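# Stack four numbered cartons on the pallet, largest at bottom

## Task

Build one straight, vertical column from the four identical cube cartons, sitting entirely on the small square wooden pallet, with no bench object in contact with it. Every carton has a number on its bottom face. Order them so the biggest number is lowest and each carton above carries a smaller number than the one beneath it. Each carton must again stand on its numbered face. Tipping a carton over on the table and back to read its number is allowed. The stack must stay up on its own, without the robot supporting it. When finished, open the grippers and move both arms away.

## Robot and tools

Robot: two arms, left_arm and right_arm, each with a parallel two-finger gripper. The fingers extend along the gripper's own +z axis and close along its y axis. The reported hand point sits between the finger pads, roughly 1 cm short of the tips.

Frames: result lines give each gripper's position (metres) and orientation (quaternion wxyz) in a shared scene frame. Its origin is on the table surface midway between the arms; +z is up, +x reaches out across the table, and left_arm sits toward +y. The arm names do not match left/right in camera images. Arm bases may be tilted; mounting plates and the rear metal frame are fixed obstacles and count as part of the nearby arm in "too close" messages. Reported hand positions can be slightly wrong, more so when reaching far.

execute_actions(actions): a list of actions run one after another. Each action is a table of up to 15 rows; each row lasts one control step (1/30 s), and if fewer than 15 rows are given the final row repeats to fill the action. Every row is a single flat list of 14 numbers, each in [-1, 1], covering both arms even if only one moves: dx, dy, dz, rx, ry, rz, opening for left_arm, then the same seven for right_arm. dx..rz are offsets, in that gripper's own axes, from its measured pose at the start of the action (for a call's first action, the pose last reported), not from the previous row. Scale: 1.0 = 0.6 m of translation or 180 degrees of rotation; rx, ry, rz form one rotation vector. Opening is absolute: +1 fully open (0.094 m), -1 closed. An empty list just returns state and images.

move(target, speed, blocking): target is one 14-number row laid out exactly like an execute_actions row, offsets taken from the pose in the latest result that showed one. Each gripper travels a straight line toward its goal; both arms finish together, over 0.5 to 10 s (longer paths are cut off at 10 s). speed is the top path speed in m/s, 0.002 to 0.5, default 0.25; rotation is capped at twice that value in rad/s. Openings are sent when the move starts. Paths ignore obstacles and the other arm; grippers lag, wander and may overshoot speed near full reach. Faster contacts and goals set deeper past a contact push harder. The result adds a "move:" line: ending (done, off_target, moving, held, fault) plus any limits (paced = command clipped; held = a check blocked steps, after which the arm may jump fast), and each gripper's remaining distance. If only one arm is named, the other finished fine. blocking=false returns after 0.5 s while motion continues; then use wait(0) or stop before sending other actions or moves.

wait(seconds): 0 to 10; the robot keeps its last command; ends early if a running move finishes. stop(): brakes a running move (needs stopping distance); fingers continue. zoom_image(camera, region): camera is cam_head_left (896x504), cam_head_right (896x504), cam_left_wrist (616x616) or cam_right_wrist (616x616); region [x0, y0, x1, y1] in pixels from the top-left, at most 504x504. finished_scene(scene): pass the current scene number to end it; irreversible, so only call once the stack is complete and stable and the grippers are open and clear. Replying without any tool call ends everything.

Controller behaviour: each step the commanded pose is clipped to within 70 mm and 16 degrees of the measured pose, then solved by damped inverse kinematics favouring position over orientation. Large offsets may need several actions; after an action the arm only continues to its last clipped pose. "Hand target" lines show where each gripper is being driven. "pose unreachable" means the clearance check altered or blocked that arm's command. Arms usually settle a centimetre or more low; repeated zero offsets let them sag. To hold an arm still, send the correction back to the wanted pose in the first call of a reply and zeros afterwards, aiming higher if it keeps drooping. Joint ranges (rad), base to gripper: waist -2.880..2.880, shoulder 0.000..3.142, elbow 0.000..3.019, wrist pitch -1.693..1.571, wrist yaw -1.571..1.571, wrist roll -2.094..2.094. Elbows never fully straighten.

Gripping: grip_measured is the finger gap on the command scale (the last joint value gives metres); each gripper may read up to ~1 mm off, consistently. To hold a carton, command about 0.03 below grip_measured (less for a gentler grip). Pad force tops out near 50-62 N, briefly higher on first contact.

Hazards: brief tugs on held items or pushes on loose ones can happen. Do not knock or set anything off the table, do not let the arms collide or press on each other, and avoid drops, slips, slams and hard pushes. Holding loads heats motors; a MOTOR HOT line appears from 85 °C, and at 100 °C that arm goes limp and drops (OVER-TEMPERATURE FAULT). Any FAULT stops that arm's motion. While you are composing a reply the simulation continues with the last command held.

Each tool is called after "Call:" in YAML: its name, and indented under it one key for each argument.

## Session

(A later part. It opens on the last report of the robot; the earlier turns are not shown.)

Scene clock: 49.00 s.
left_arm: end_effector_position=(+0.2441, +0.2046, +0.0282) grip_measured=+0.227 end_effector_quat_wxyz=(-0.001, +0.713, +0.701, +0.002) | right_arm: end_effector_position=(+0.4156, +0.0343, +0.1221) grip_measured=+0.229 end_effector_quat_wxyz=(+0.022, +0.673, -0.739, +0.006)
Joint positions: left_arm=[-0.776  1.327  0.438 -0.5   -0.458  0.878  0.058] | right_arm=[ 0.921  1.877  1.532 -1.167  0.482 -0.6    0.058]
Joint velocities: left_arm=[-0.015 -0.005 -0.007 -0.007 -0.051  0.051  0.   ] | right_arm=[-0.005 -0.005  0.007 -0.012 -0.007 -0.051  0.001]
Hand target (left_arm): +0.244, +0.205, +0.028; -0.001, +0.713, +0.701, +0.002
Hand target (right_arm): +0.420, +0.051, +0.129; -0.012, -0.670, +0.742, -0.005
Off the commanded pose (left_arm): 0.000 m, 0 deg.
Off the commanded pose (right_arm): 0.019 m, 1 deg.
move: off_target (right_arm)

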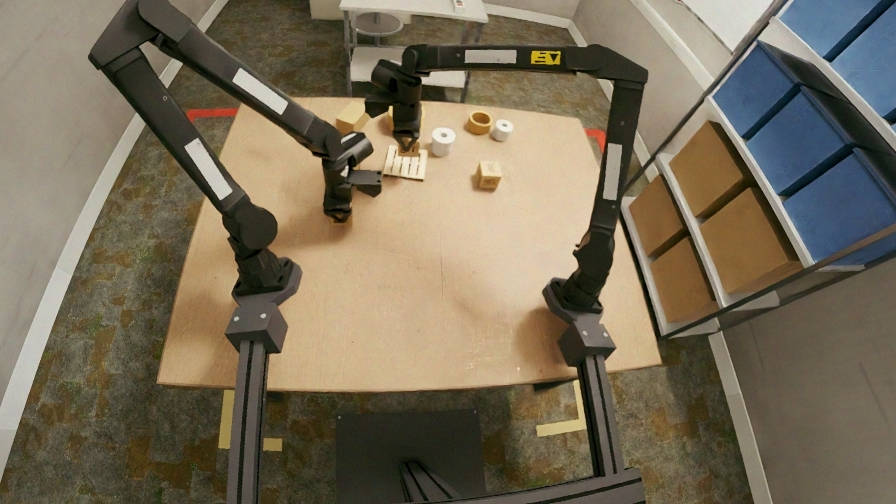

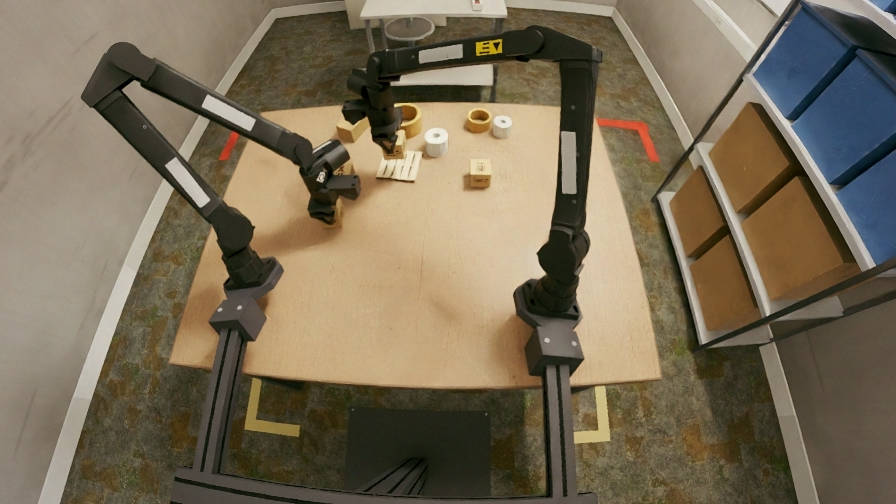

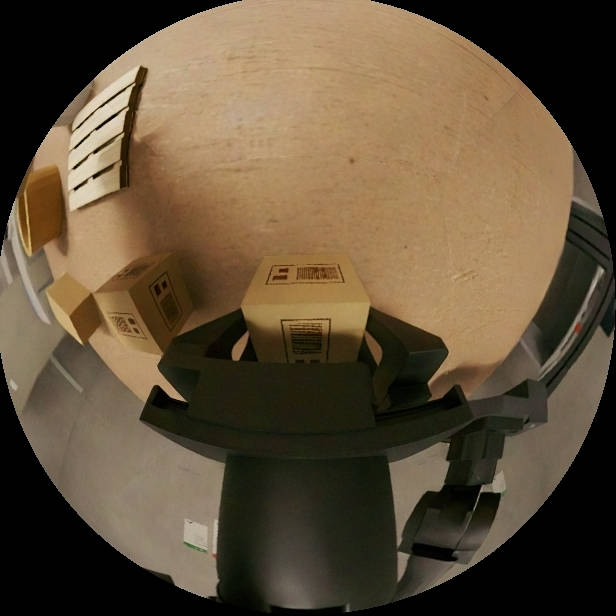

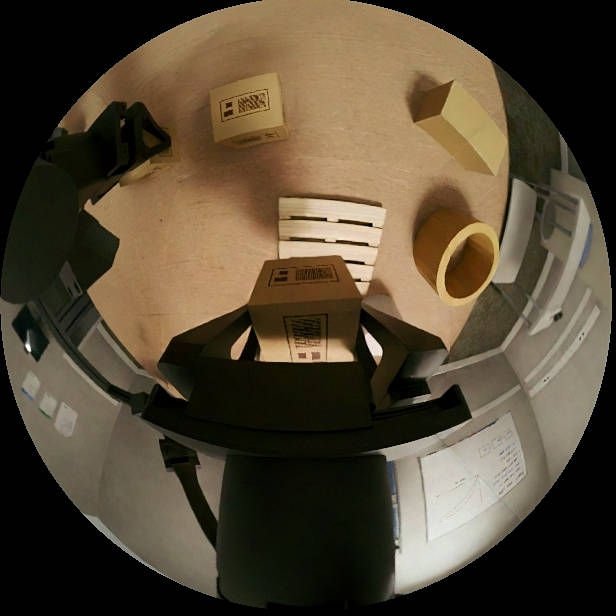

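Call:
move:
  target: [0,0,0,0,0,0,0.16,-0.015,-0.05,0.09,0.007,-0.013,0.02,0.16]
  speed: 0.08

Call:
zoom_image:
  camera: "cam_head_left"
  region: [340,90,480,200]

Scene clock: 50.40 s.
left_arm: end_effector_position=(+0.2441, +0.2046, +0.0282) grip_measured=+0.227 end_effector_quat_wxyz=(-0.001, +0.713, +0.701, +0.002) | right_arm: end_effector_position=(+0.4463, +0.0395, +0.0829) grip_measured=+0.230 end_effector_quat_wxyz=(+0.010, -0.645, +0.764, +0.000)
Joint positions: left_arm=[-0.776  1.327  0.438 -0.5   -0.458  0.878  0.058] | right_arm=[ 0.859  1.922  1.532 -1.016  0.468 -0.629  0.058]
Joint velocities: left_arm=[ 0.015 -0.005 -0.012  0.007  0.081 -0.007 -0.   ] | right_arm=[-0.024 -0.005  0.012  0.002 -0.007  0.007 -0.001]
Hand target (left_arm): +0.244, +0.205, +0.028; -0.001, +0.713, +0.701, +0.002
Hand target (right_arm): +0.446, +0.038, +0.068; +0.001, -0.650, +0.760, -0.000
Off the commanded pose (left_arm): 0.000 m, 0 deg.
Off the commanded pose (right_arm): 0.016 m, 1 deg.
move: off_target (right_arm)

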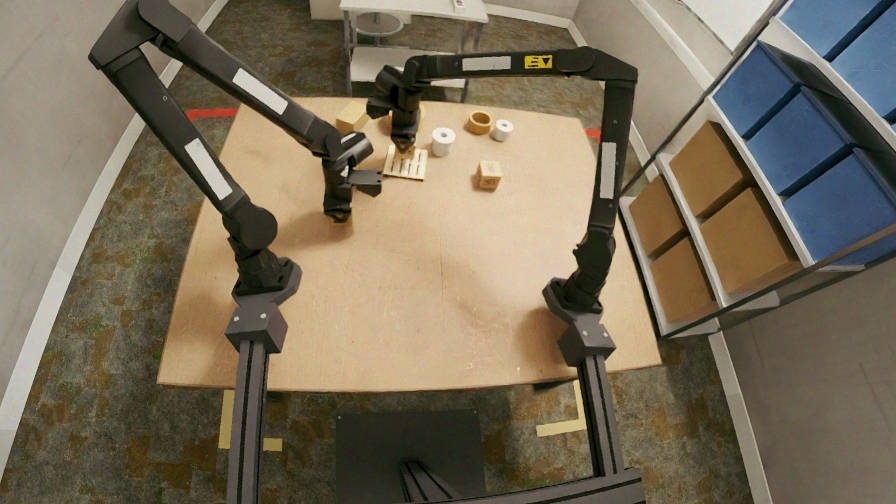

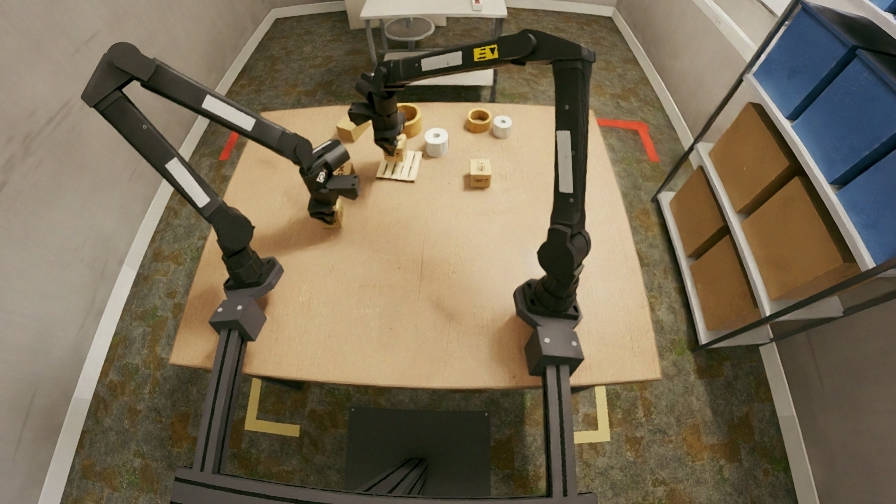

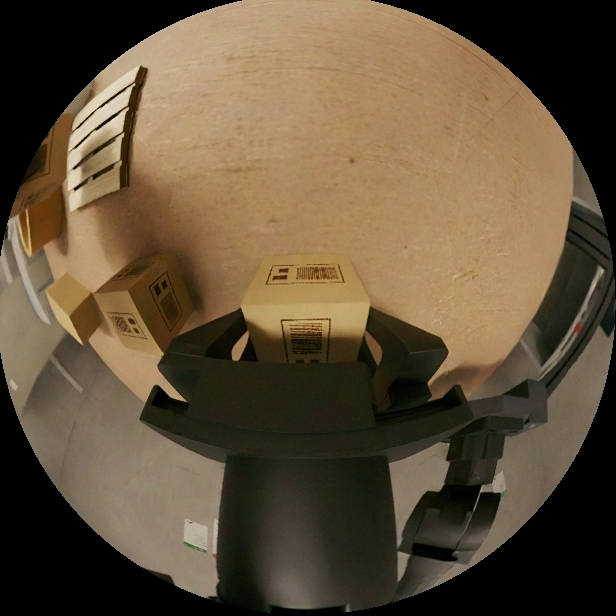

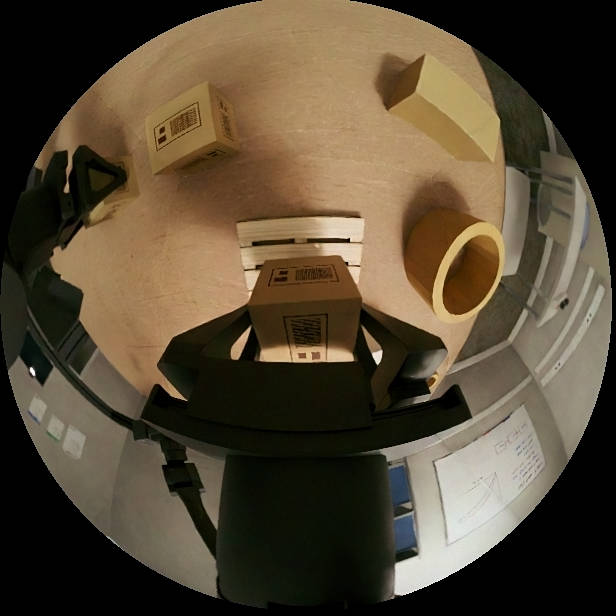

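Region (340, 90, 480, 200) of cam_head_left's 896x504 image, scaled by 3.600, with more detail than that image has; it fills the top 396 rows of this view, and the rest is white.

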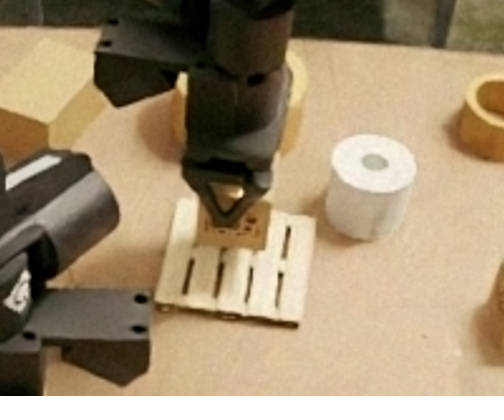

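Good.

Call:
move:
  target: [0,0,0,0,0,0,0.16,0.005,0.008,0.075,0,0,0,0.16]
  speed: 0.04

Scene clock: 52.00 s.
left_arm: end_effector_position=(+0.2441, +0.2046, +0.0282) grip_measured=+0.227 end_effector_quat_wxyz=(-0.001, +0.713, +0.701, +0.002) | right_arm: end_effector_position=(+0.4464, +0.0418, +0.0575) grip_measured=+0.230 end_effector_quat_wxyz=(+0.024, -0.640, +0.768, +0.002)
Joint positions: left_arm=[-0.776  1.327  0.438 -0.5   -0.458  0.878  0.058] | right_arm=[ 0.841  1.942  1.494 -0.918  0.464 -0.648  0.058]
Joint velocities: left_arm=[ 0.005 -0.005 -0.002  0.002  0.022 -0.037  0.001] | right_arm=[ 0.015 -0.015 -0.002 -0.002 -0.007 -0.037 -0.001]
Hand target (left_arm): +0.244, +0.205, +0.028; -0.001, +0.713, +0.701, +0.002
Hand target (right_arm): +0.442, +0.037, +0.038; +0.010, -0.645, +0.764, +0.001
Off the commanded pose (left_arm): 0.000 m, 0 deg.
Off the commanded pose (right_arm): 0.021 m, 2 deg.
move: off_target (right_arm)

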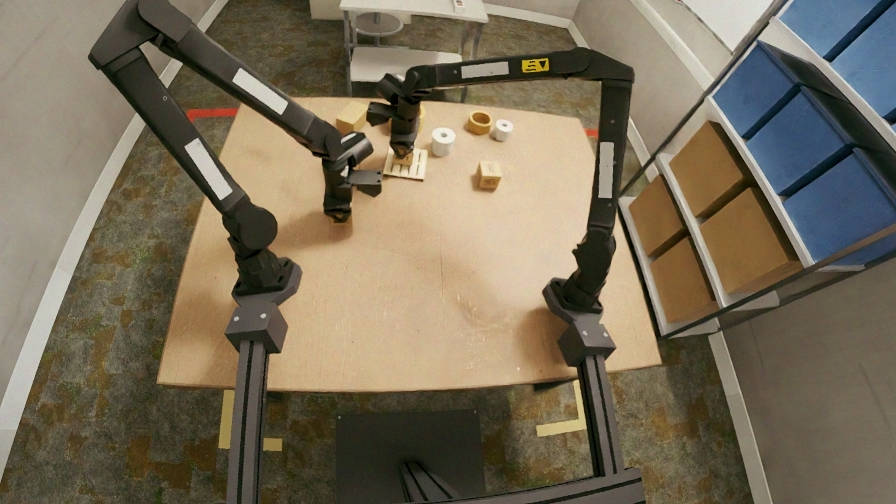

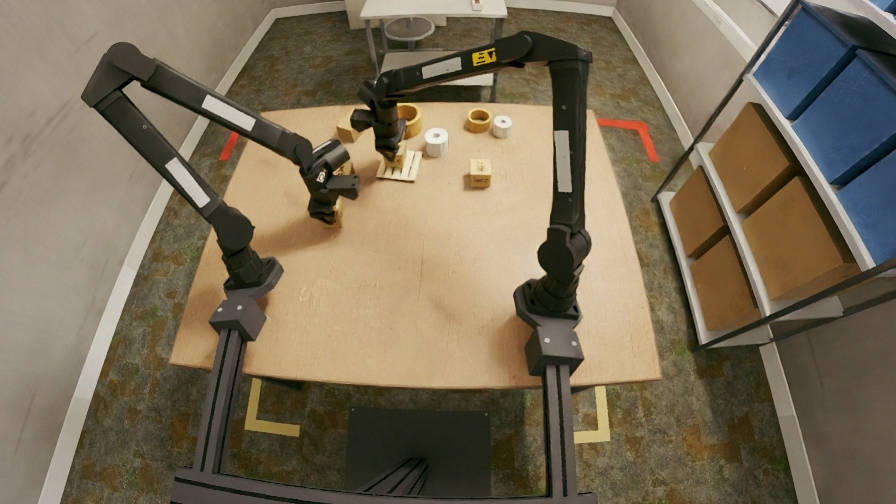

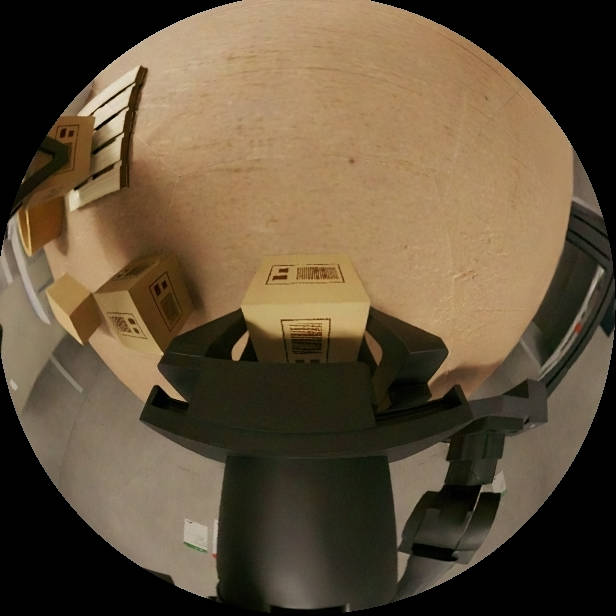

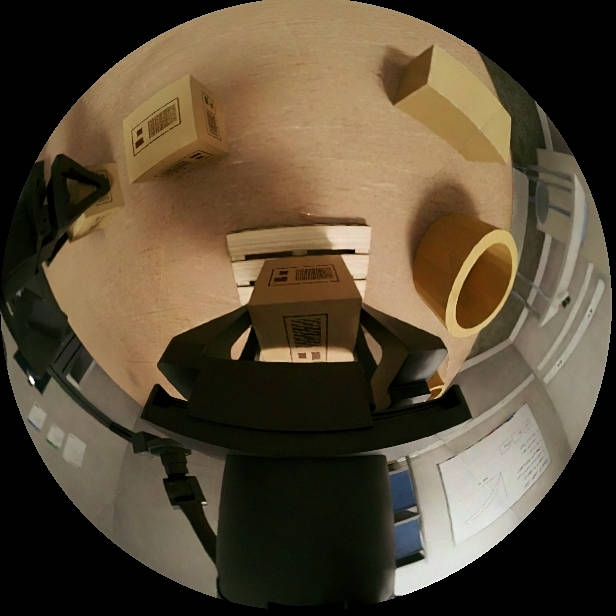

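Call:
move:
  target: [0,0,0,0,0,0,0.16,0.005,0.01,0.03,-0.01,0.012,0,0.16]
  speed: 0.03

Call:
execute_actions:
  actions:
    - [[0,0,0,0,0,0,0.16,0,0,0,0,0,0,1]]
    - [[0,0,0,0,0,0,0.16,0,0,0,0,0,0,1]]

Call:
move:
  target: [0.03,0,-0.26,0,0,0,0.16,-0.01,-0.01,-0.16,0,0,0,1]
  speed: 0.2

Call:
move:
  target: [0,0,0,0,0,0.045,0.16,0.4,0.01,0,0,0,-0.04,1]
  speed: 0.3

Scene clock: 53.60 s.
left_arm: end_effector_position=(+0.2441, +0.2046, +0.0282) grip_measured=+0.227 end_effector_quat_wxyz=(-0.001, +0.713, +0.701, +0.002) | right_arm: end_effector_position=(+0.4391, +0.0400, +0.0509) grip_measured=+0.230 end_effector_quat_wxyz=(+0.009, -0.646, +0.763, +0.003)
Joint positions: left_arm=[-0.776  1.327  0.438 -0.5   -0.458  0.878  0.058] | right_arm=[ 0.841  1.955  1.494 -0.939  0.461 -0.648  0.058]
Joint velocities: left_arm=[-0.005 -0.005 -0.002 -0.002  0.007  0.066 -0.   ] | right_arm=[-0.005  0.005 -0.007 -0.002  0.066 -0.037 -0.   ]
Hand target (left_arm): +0.244, +0.205, +0.028; -0.001, +0.713, +0.701, +0.002
Hand target (right_arm): +0.441, +0.040, +0.040; -0.001, -0.640, +0.769, +0.002
Off the commanded pose (left_arm): 0.000 m, 0 deg.
Off the commanded pose (right_arm): 0.012 m, 1 deg.
move: off_target (right_arm)

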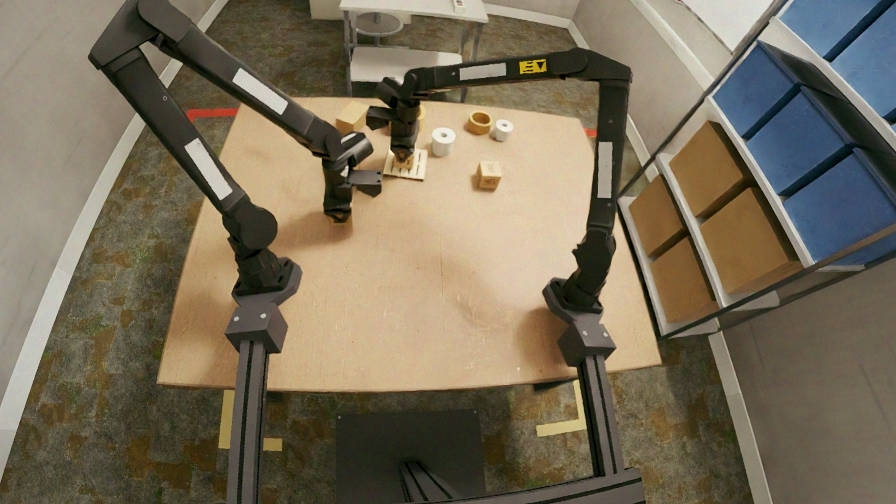

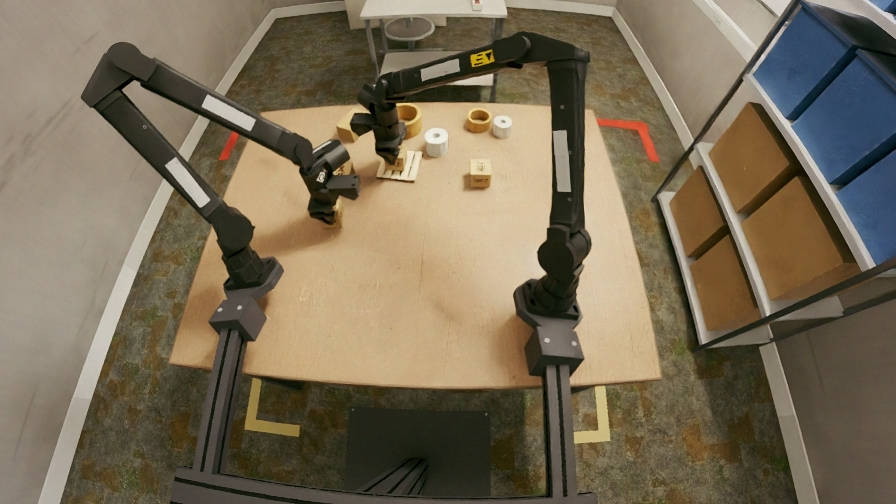

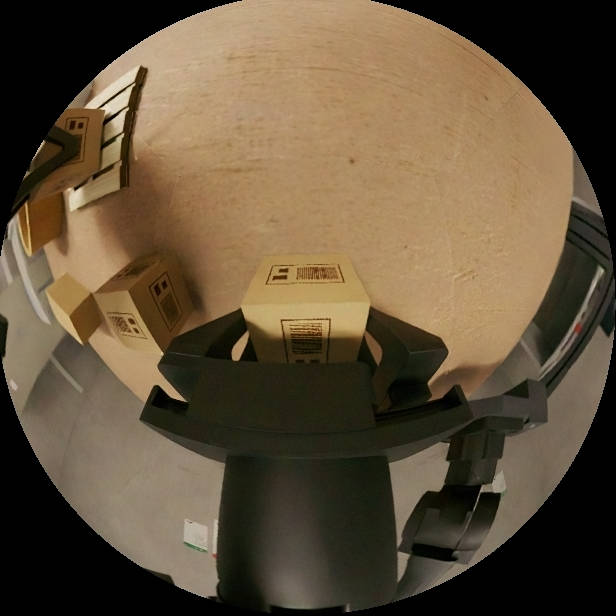

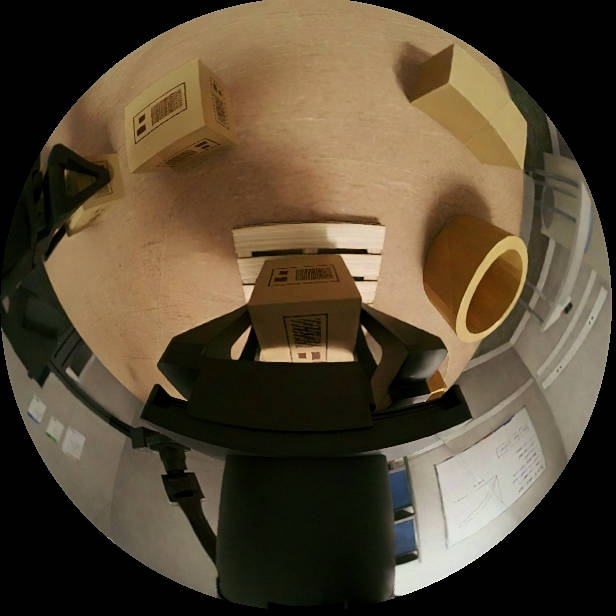

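Scene clock: 54.60 s.
left_arm: end_effector_position=(+0.2441, +0.2046, +0.0282) grip_measured=+0.227 end_effector_quat_wxyz=(-0.001, +0.713, +0.701, +0.002) | right_arm: end_effector_position=(+0.4391, +0.0400, +0.0509) grip_measured=+1.000 end_effector_quat_wxyz=(+0.009, -0.646, +0.763, +0.003)
Joint positions: left_arm=[-0.776  1.327  0.438 -0.5   -0.458  0.878  0.058] | right_arm=[ 0.841  1.955  1.494 -0.939  0.461 -0.648  0.094]
Joint velocities: left_arm=[-0.005 -0.005 -0.012 -0.002  0.022 -0.022 -0.   ] | right_arm=[-0.005 -0.015 -0.007 -0.002  0.007  0.066  0.   ]
Hand target (left_arm): +0.244, +0.205, +0.028; -0.001, +0.713, +0.701, +0.002
Hand target (right_arm): +0.439, +0.040, +0.051; +0.009, -0.646, +0.763, +0.003
Off the commanded pose (left_arm): 0.000 m, 0 deg.
Off the commanded pose (right_arm): 0.000 m, 0 deg.

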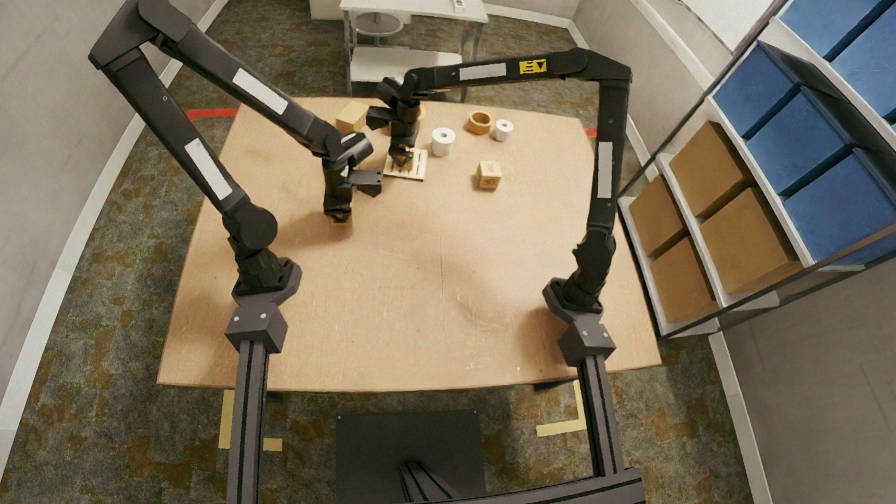

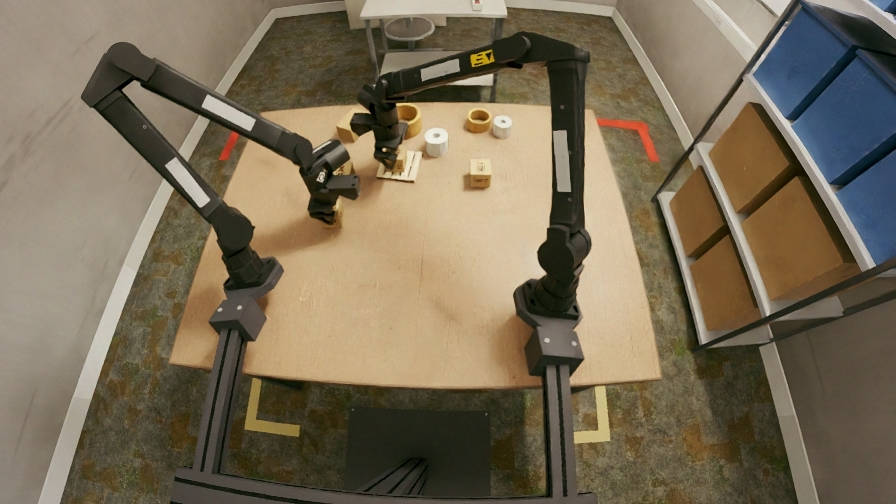

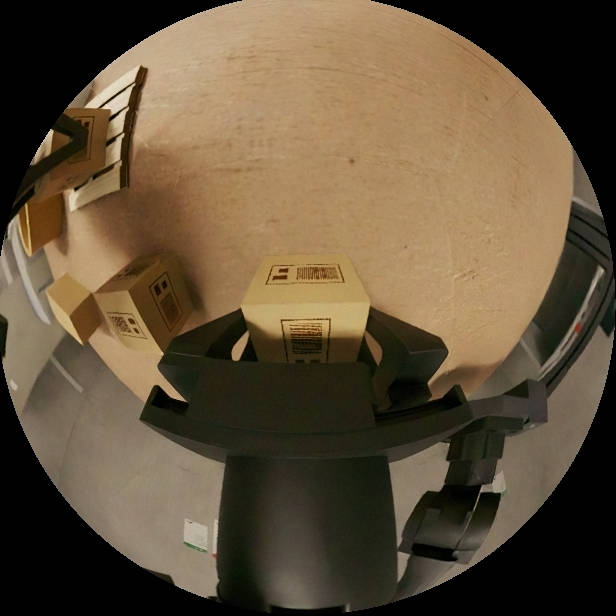

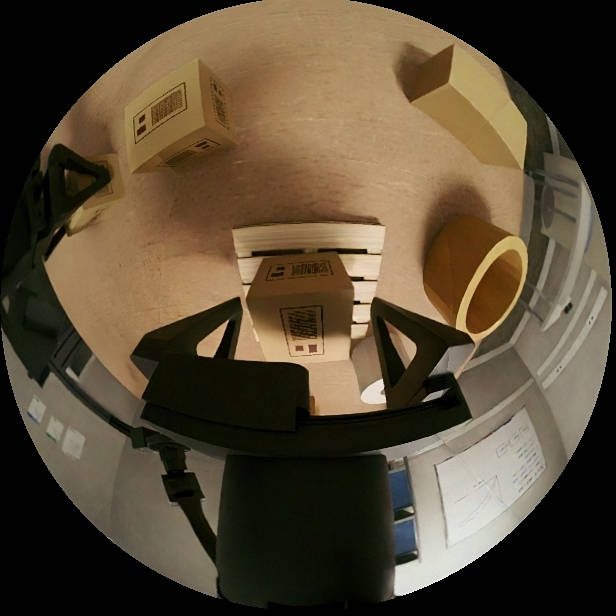

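Scene clock: 55.93 s.
left_arm: end_effector_position=(+0.2335, +0.2299, +0.1714) grip_measured=+0.227 end_effector_quat_wxyz=(-0.017, +0.721, +0.693, +0.004) | right_arm: end_effector_position=(+0.4286, +0.0350, +0.1239) grip_measured=+1.000 end_effector_quat_wxyz=(-0.015, -0.657, +0.754, -0.001)
Joint positions: left_arm=[-1.027  0.94   0.593 -1.206 -0.486  0.605  0.058] | right_arm=[ 0.906  1.88   1.557 -1.163  0.471 -0.582  0.094]
Joint velocities: left_arm=[ 0.005 -0.015 -0.012 -0.007 -0.051  0.022 -0.   ] | right_arm=[-0.005 -0.015  0.017  0.012  0.007  0.037  0.   ]
Hand target (left_arm): +0.244, +0.223, +0.184; -0.001, +0.713, +0.701, +0.003
Hand target (right_arm): +0.443, +0.043, +0.147; +0.008, -0.646, +0.763, +0.002
Off the commanded pose (left_arm): 0.019 m, 2 deg.
Off the commanded pose (right_arm): 0.030 m, 3 deg.
move: off_target (left_arm, right_arm)

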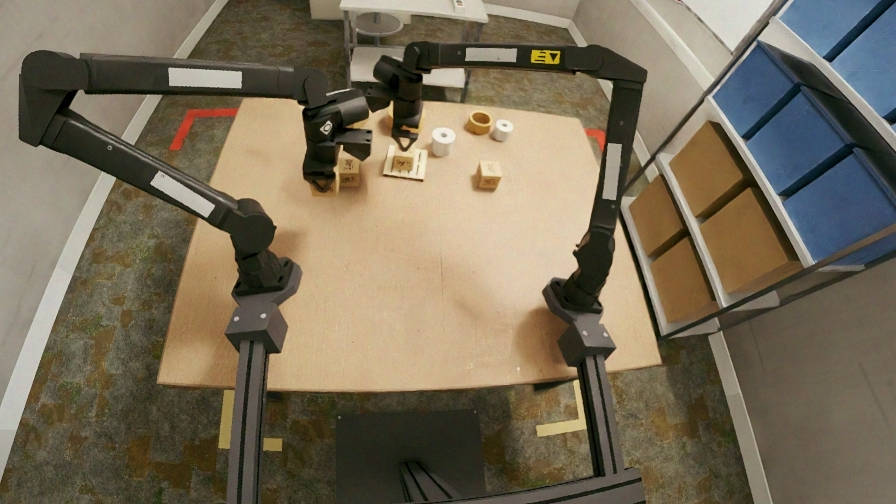

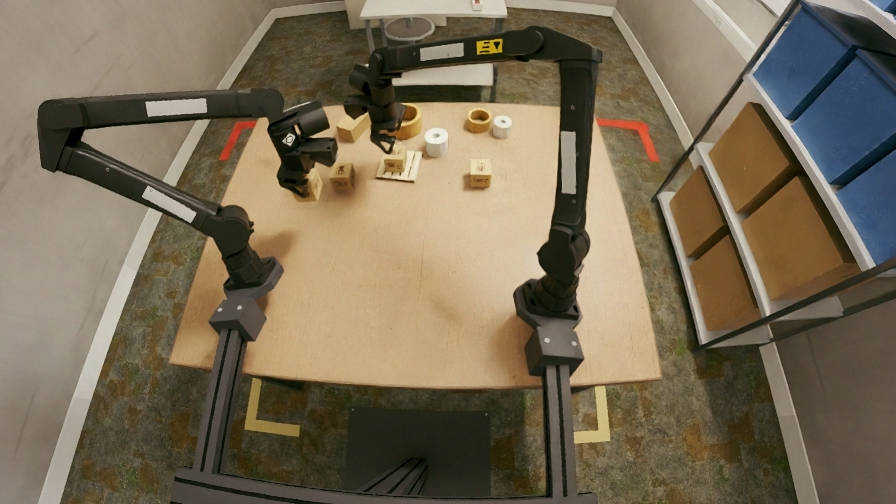

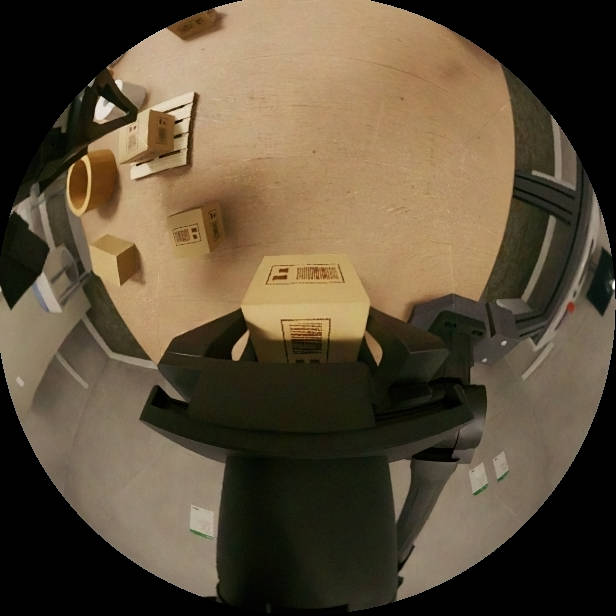

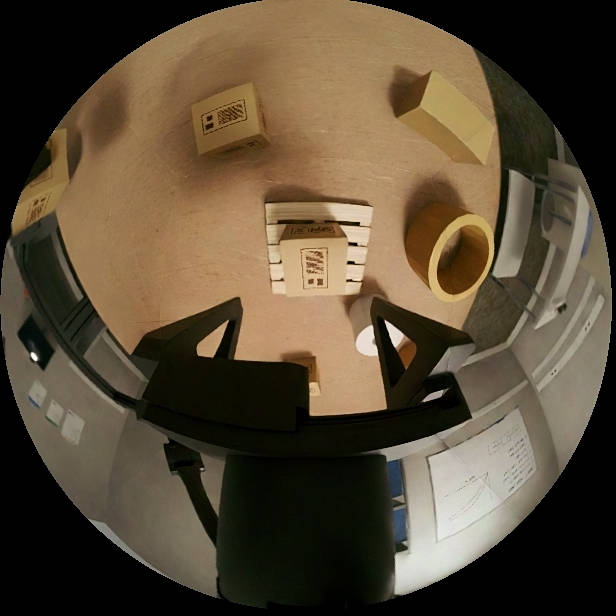

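Scene clock: 57.37 s.
left_arm: end_effector_position=(+0.2323, +0.2307, +0.1704) grip_measured=+0.227 end_effector_quat_wxyz=(-0.018, +0.765, +0.644, +0.003) | right_arm: end_effector_position=(+0.3877, -0.1980, +0.1291) grip_measured=+1.000 end_effector_quat_wxyz=(+0.016, +0.698, -0.716, -0.003)
Joint positions: left_arm=[-1.027  0.94   0.589 -1.206 -0.486  0.733  0.058] | right_arm=[ 0.611  1.349  1.005 -1.004  0.421 -1.015  0.094]
Joint velocities: left_arm=[ 0.005 -0.005 -0.007 -0.002  0.066 -0.051 -0.   ] | right_arm=[-0.005 -0.005  0.027 -0.007 -0.007 -0.095  0.   ]
Hand target (left_arm): +0.233, +0.230, +0.171; -0.017, +0.768, +0.640, +0.003
Hand target (right_arm): +0.387, -0.200, +0.129; +0.013, +0.702, -0.712, -0.003
Off the commanded pose (left_arm): 0.002 m, 1 deg.
Off the commanded pose (right_arm): 0.005 m, 1 deg.
move: done

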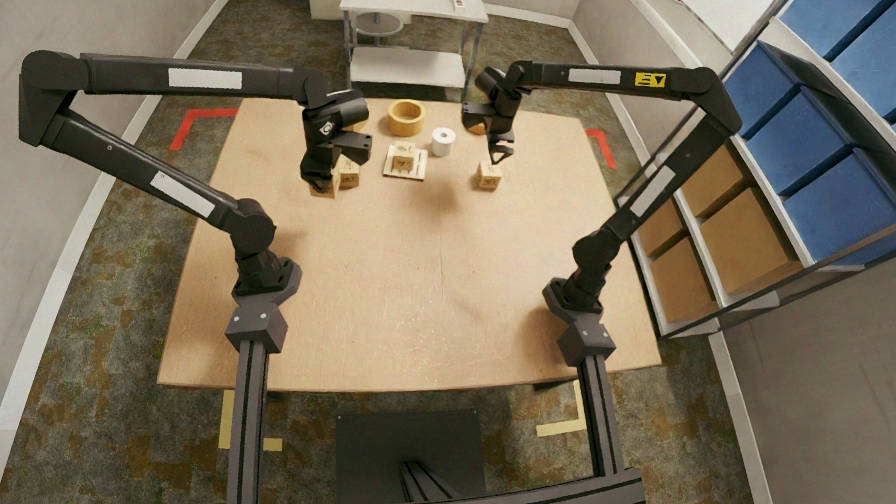

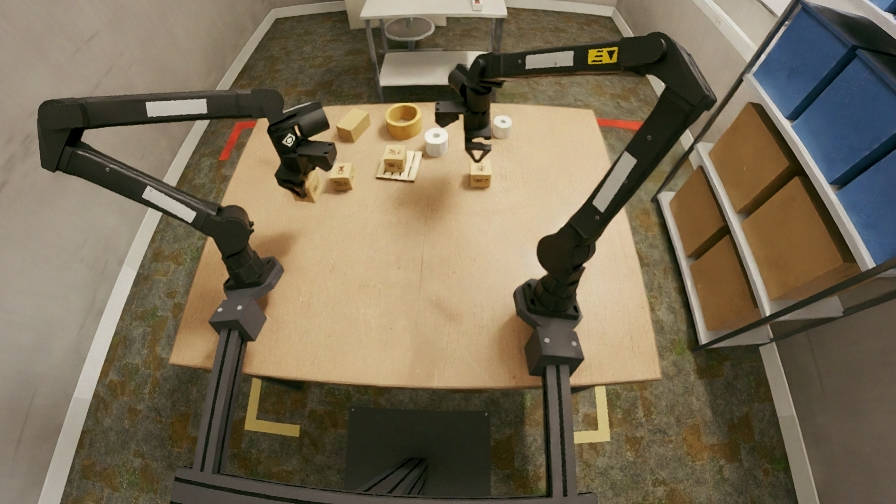

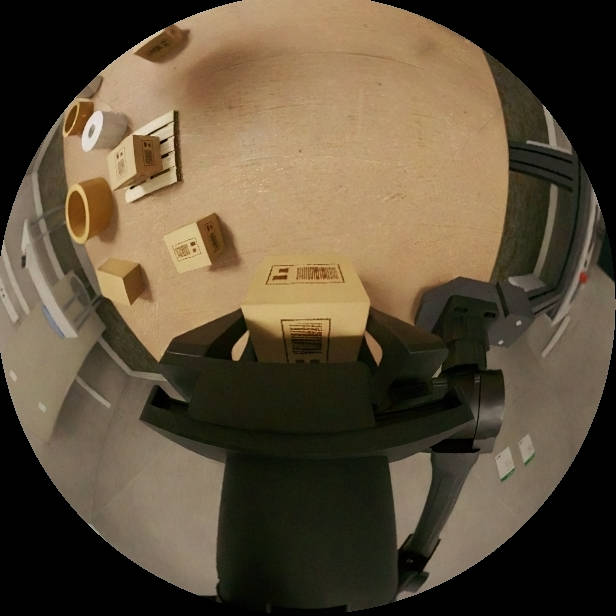

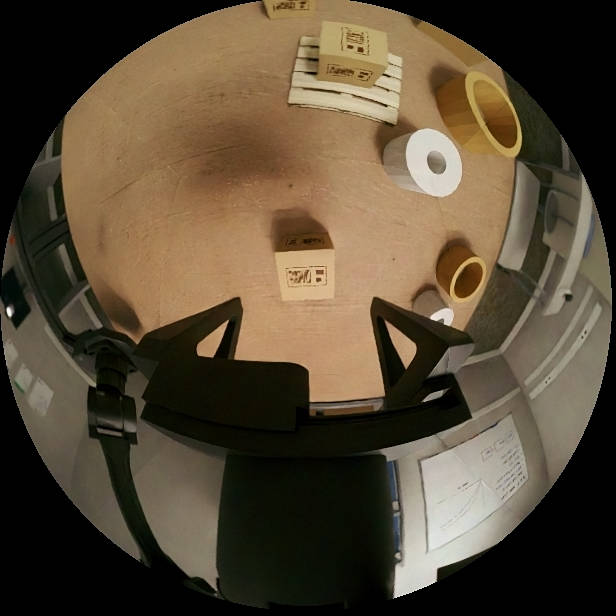

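Call:
move:
  target: [-0.27,0.42,-0.02,-0.008,-0.008,-0.005,0.16,0.02,0,0.175,0.008,-0.006,0,1]

Call:
move:
  target: [0,0,0.075,0,0,0,0.16,0,0,0.02,0,0,0,1]
  speed: 0.07

Call:
zoom_image:
  camera: "cam_head_left"
  region: [340,90,480,200]

Call:
zoom_image:
  camera: "cam_right_wrist"
  region: [220,0,480,150]

Scene clock: 59.47 s.
left_arm: end_effector_position=(+0.4375, +0.0324, +0.1614) grip_measured=+0.227 end_effector_quat_wxyz=(-0.013, +0.762, +0.647, +0.003) | right_arm: end_effector_position=(+0.3916, -0.2092, +0.0370) grip_measured=+1.000 end_effector_quat_wxyz=(-0.012, +0.693, -0.721, +0.003)
Joint positions: left_arm=[-0.906  1.658  1.338 -1.162 -0.48   0.867  0.058] | right_arm=[ 0.487  1.465  0.882 -0.653  0.379 -1.155  0.094]
Joint velocities: left_arm=[ 0.005 -0.005 -0.027 -0.017  0.007  0.051  0.   ] | right_arm=[ 0.005 -0.005 -0.002 -0.012 -0.007 -0.081  0.   ]
Hand target (left_arm): +0.453, +0.029, +0.173; -0.000, +0.760, +0.650, +0.001
Hand target (right_arm): +0.386, -0.212, +0.026; -0.001, +0.698, -0.716, -0.001
Off the commanded pose (left_arm): 0.019 m, 2 deg.
Off the commanded pose (right_arm): 0.015 m, 2 deg.
move: off_target (left_arm, right_arm); limits=paced

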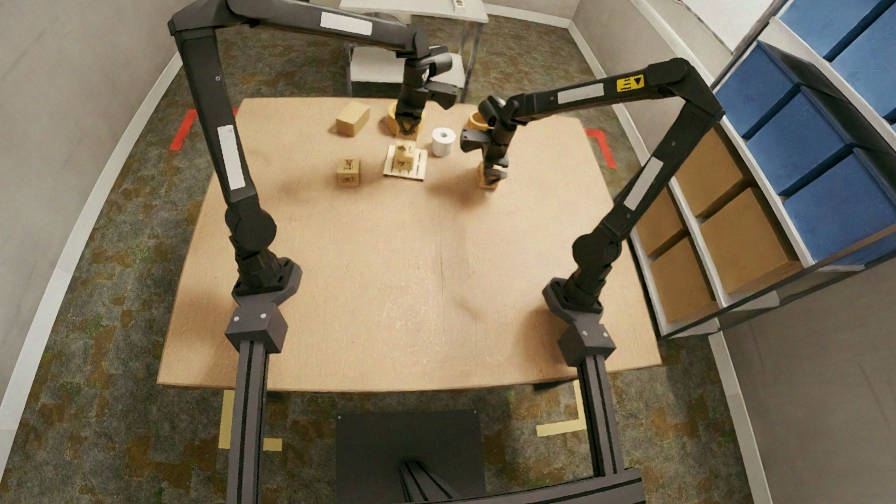

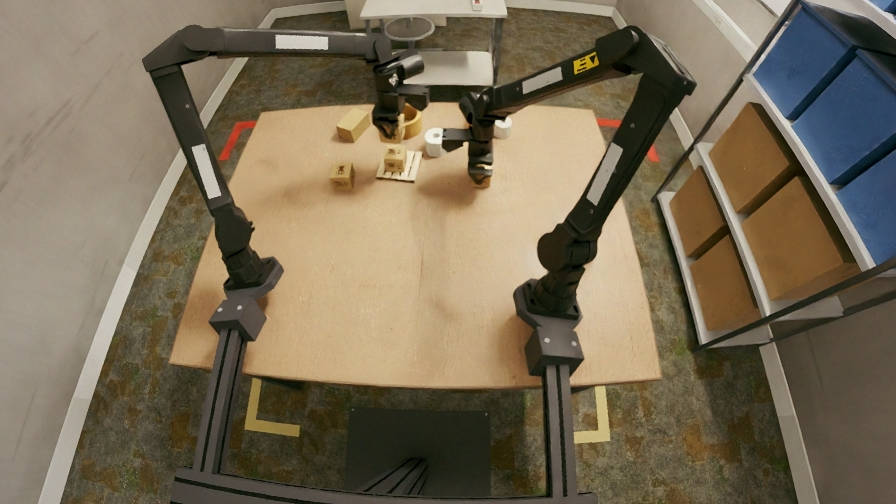

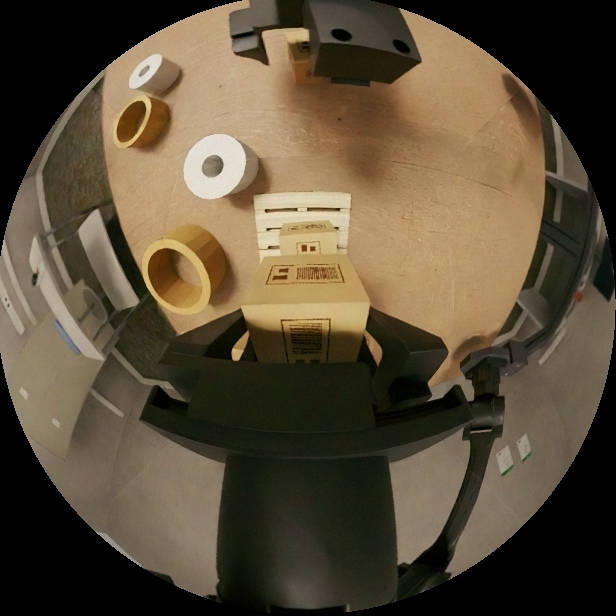

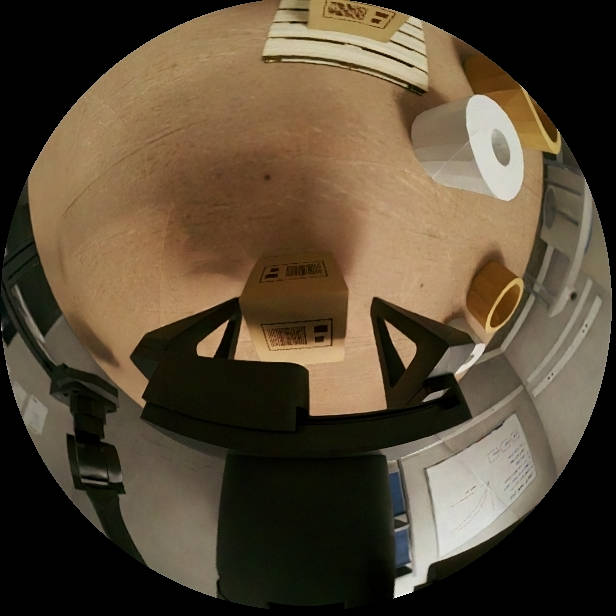

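Scene clock: 60.50 s.
left_arm: end_effector_position=(+0.4343, +0.0353, +0.1208) grip_measured=+0.227 end_effector_quat_wxyz=(-0.014, +0.760, +0.649, +0.004) | right_arm: end_effector_position=(+0.3968, -0.2068, +0.0372) grip_measured=+1.000 end_effector_quat_wxyz=(-0.023, +0.690, -0.724, +0.006)
Joint positions: left_arm=[-0.87   1.691  1.278 -1.052 -0.479  0.901  0.058] | right_arm=[ 0.487  1.465  0.882 -0.629  0.377 -1.155  0.094]
Joint velocities: left_arm=[-0.015 -0.005 -0.012 -0.002 -0.095 -0.007 -0.   ] | right_arm=[-0.005  0.005 -0.002 -0.007  0.007 -0.007  0.   ]
Hand target (left_arm): +0.437, +0.033, +0.116; -0.014, +0.762, +0.647, +0.003
Hand target (right_arm): +0.392, -0.209, +0.026; -0.012, +0.693, -0.721, +0.002
Off the commanded pose (left_arm): 0.005 m, 0 deg.
Off the commanded pose (right_arm): 0.013 m, 1 deg.
move: off_target (right_arm)

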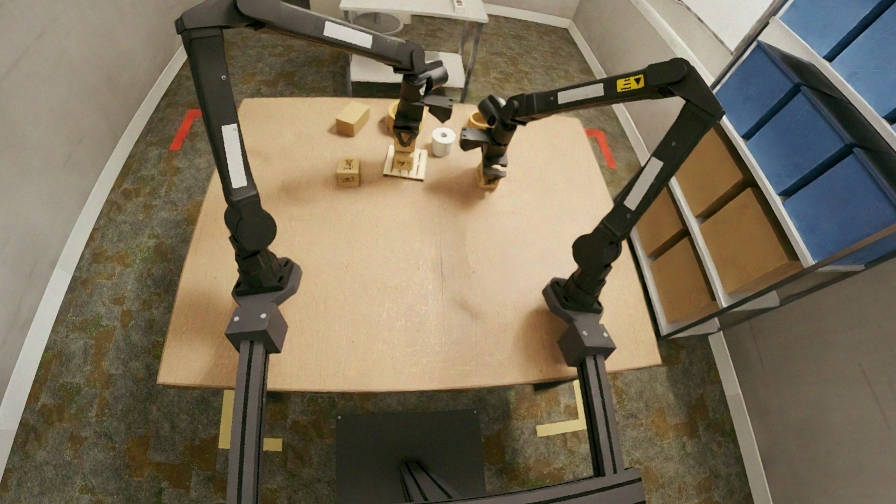

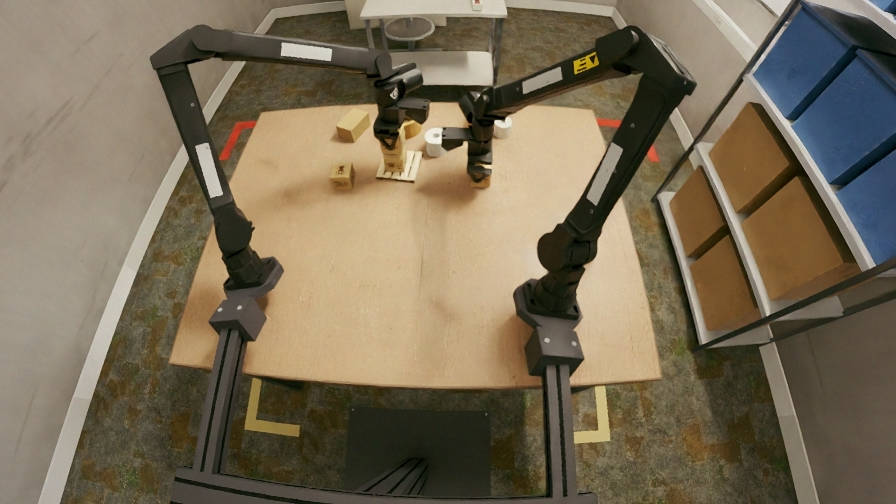

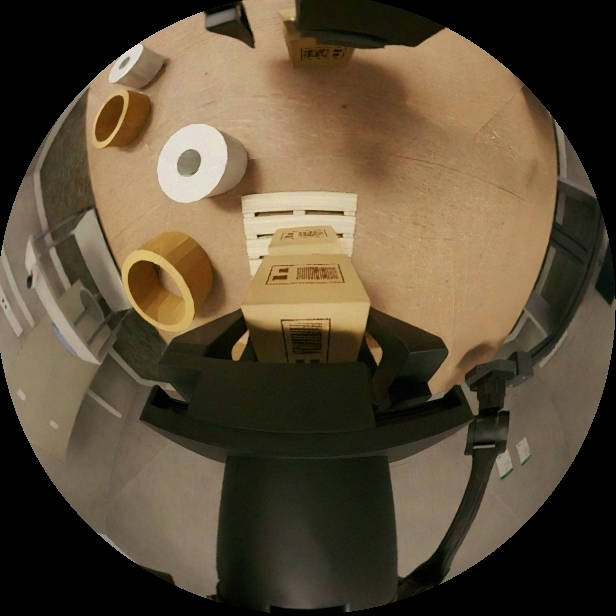

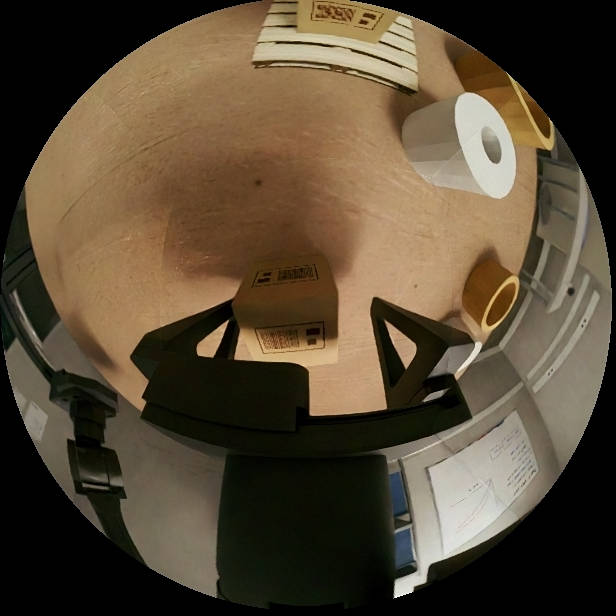

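Region (340, 90, 480, 200) of cam_head_left's 896x504 image, scaled by 3.600, with more detail than that image has; it fills the top 396 rows of this view, and the rest is white.

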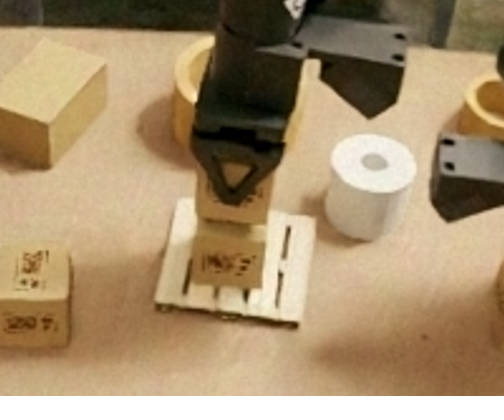

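Region (220, 0, 480, 150) of cam_right_wrist's 616x616 image, scaled by 1.938, with more detail than that image has; it fills the top 291 rows of this view, and the rest is white.

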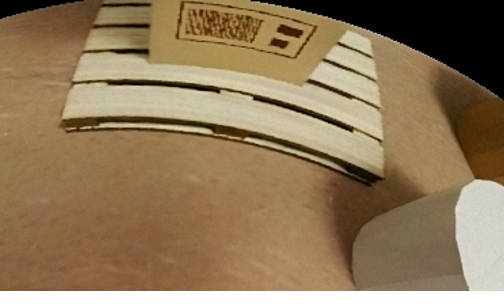

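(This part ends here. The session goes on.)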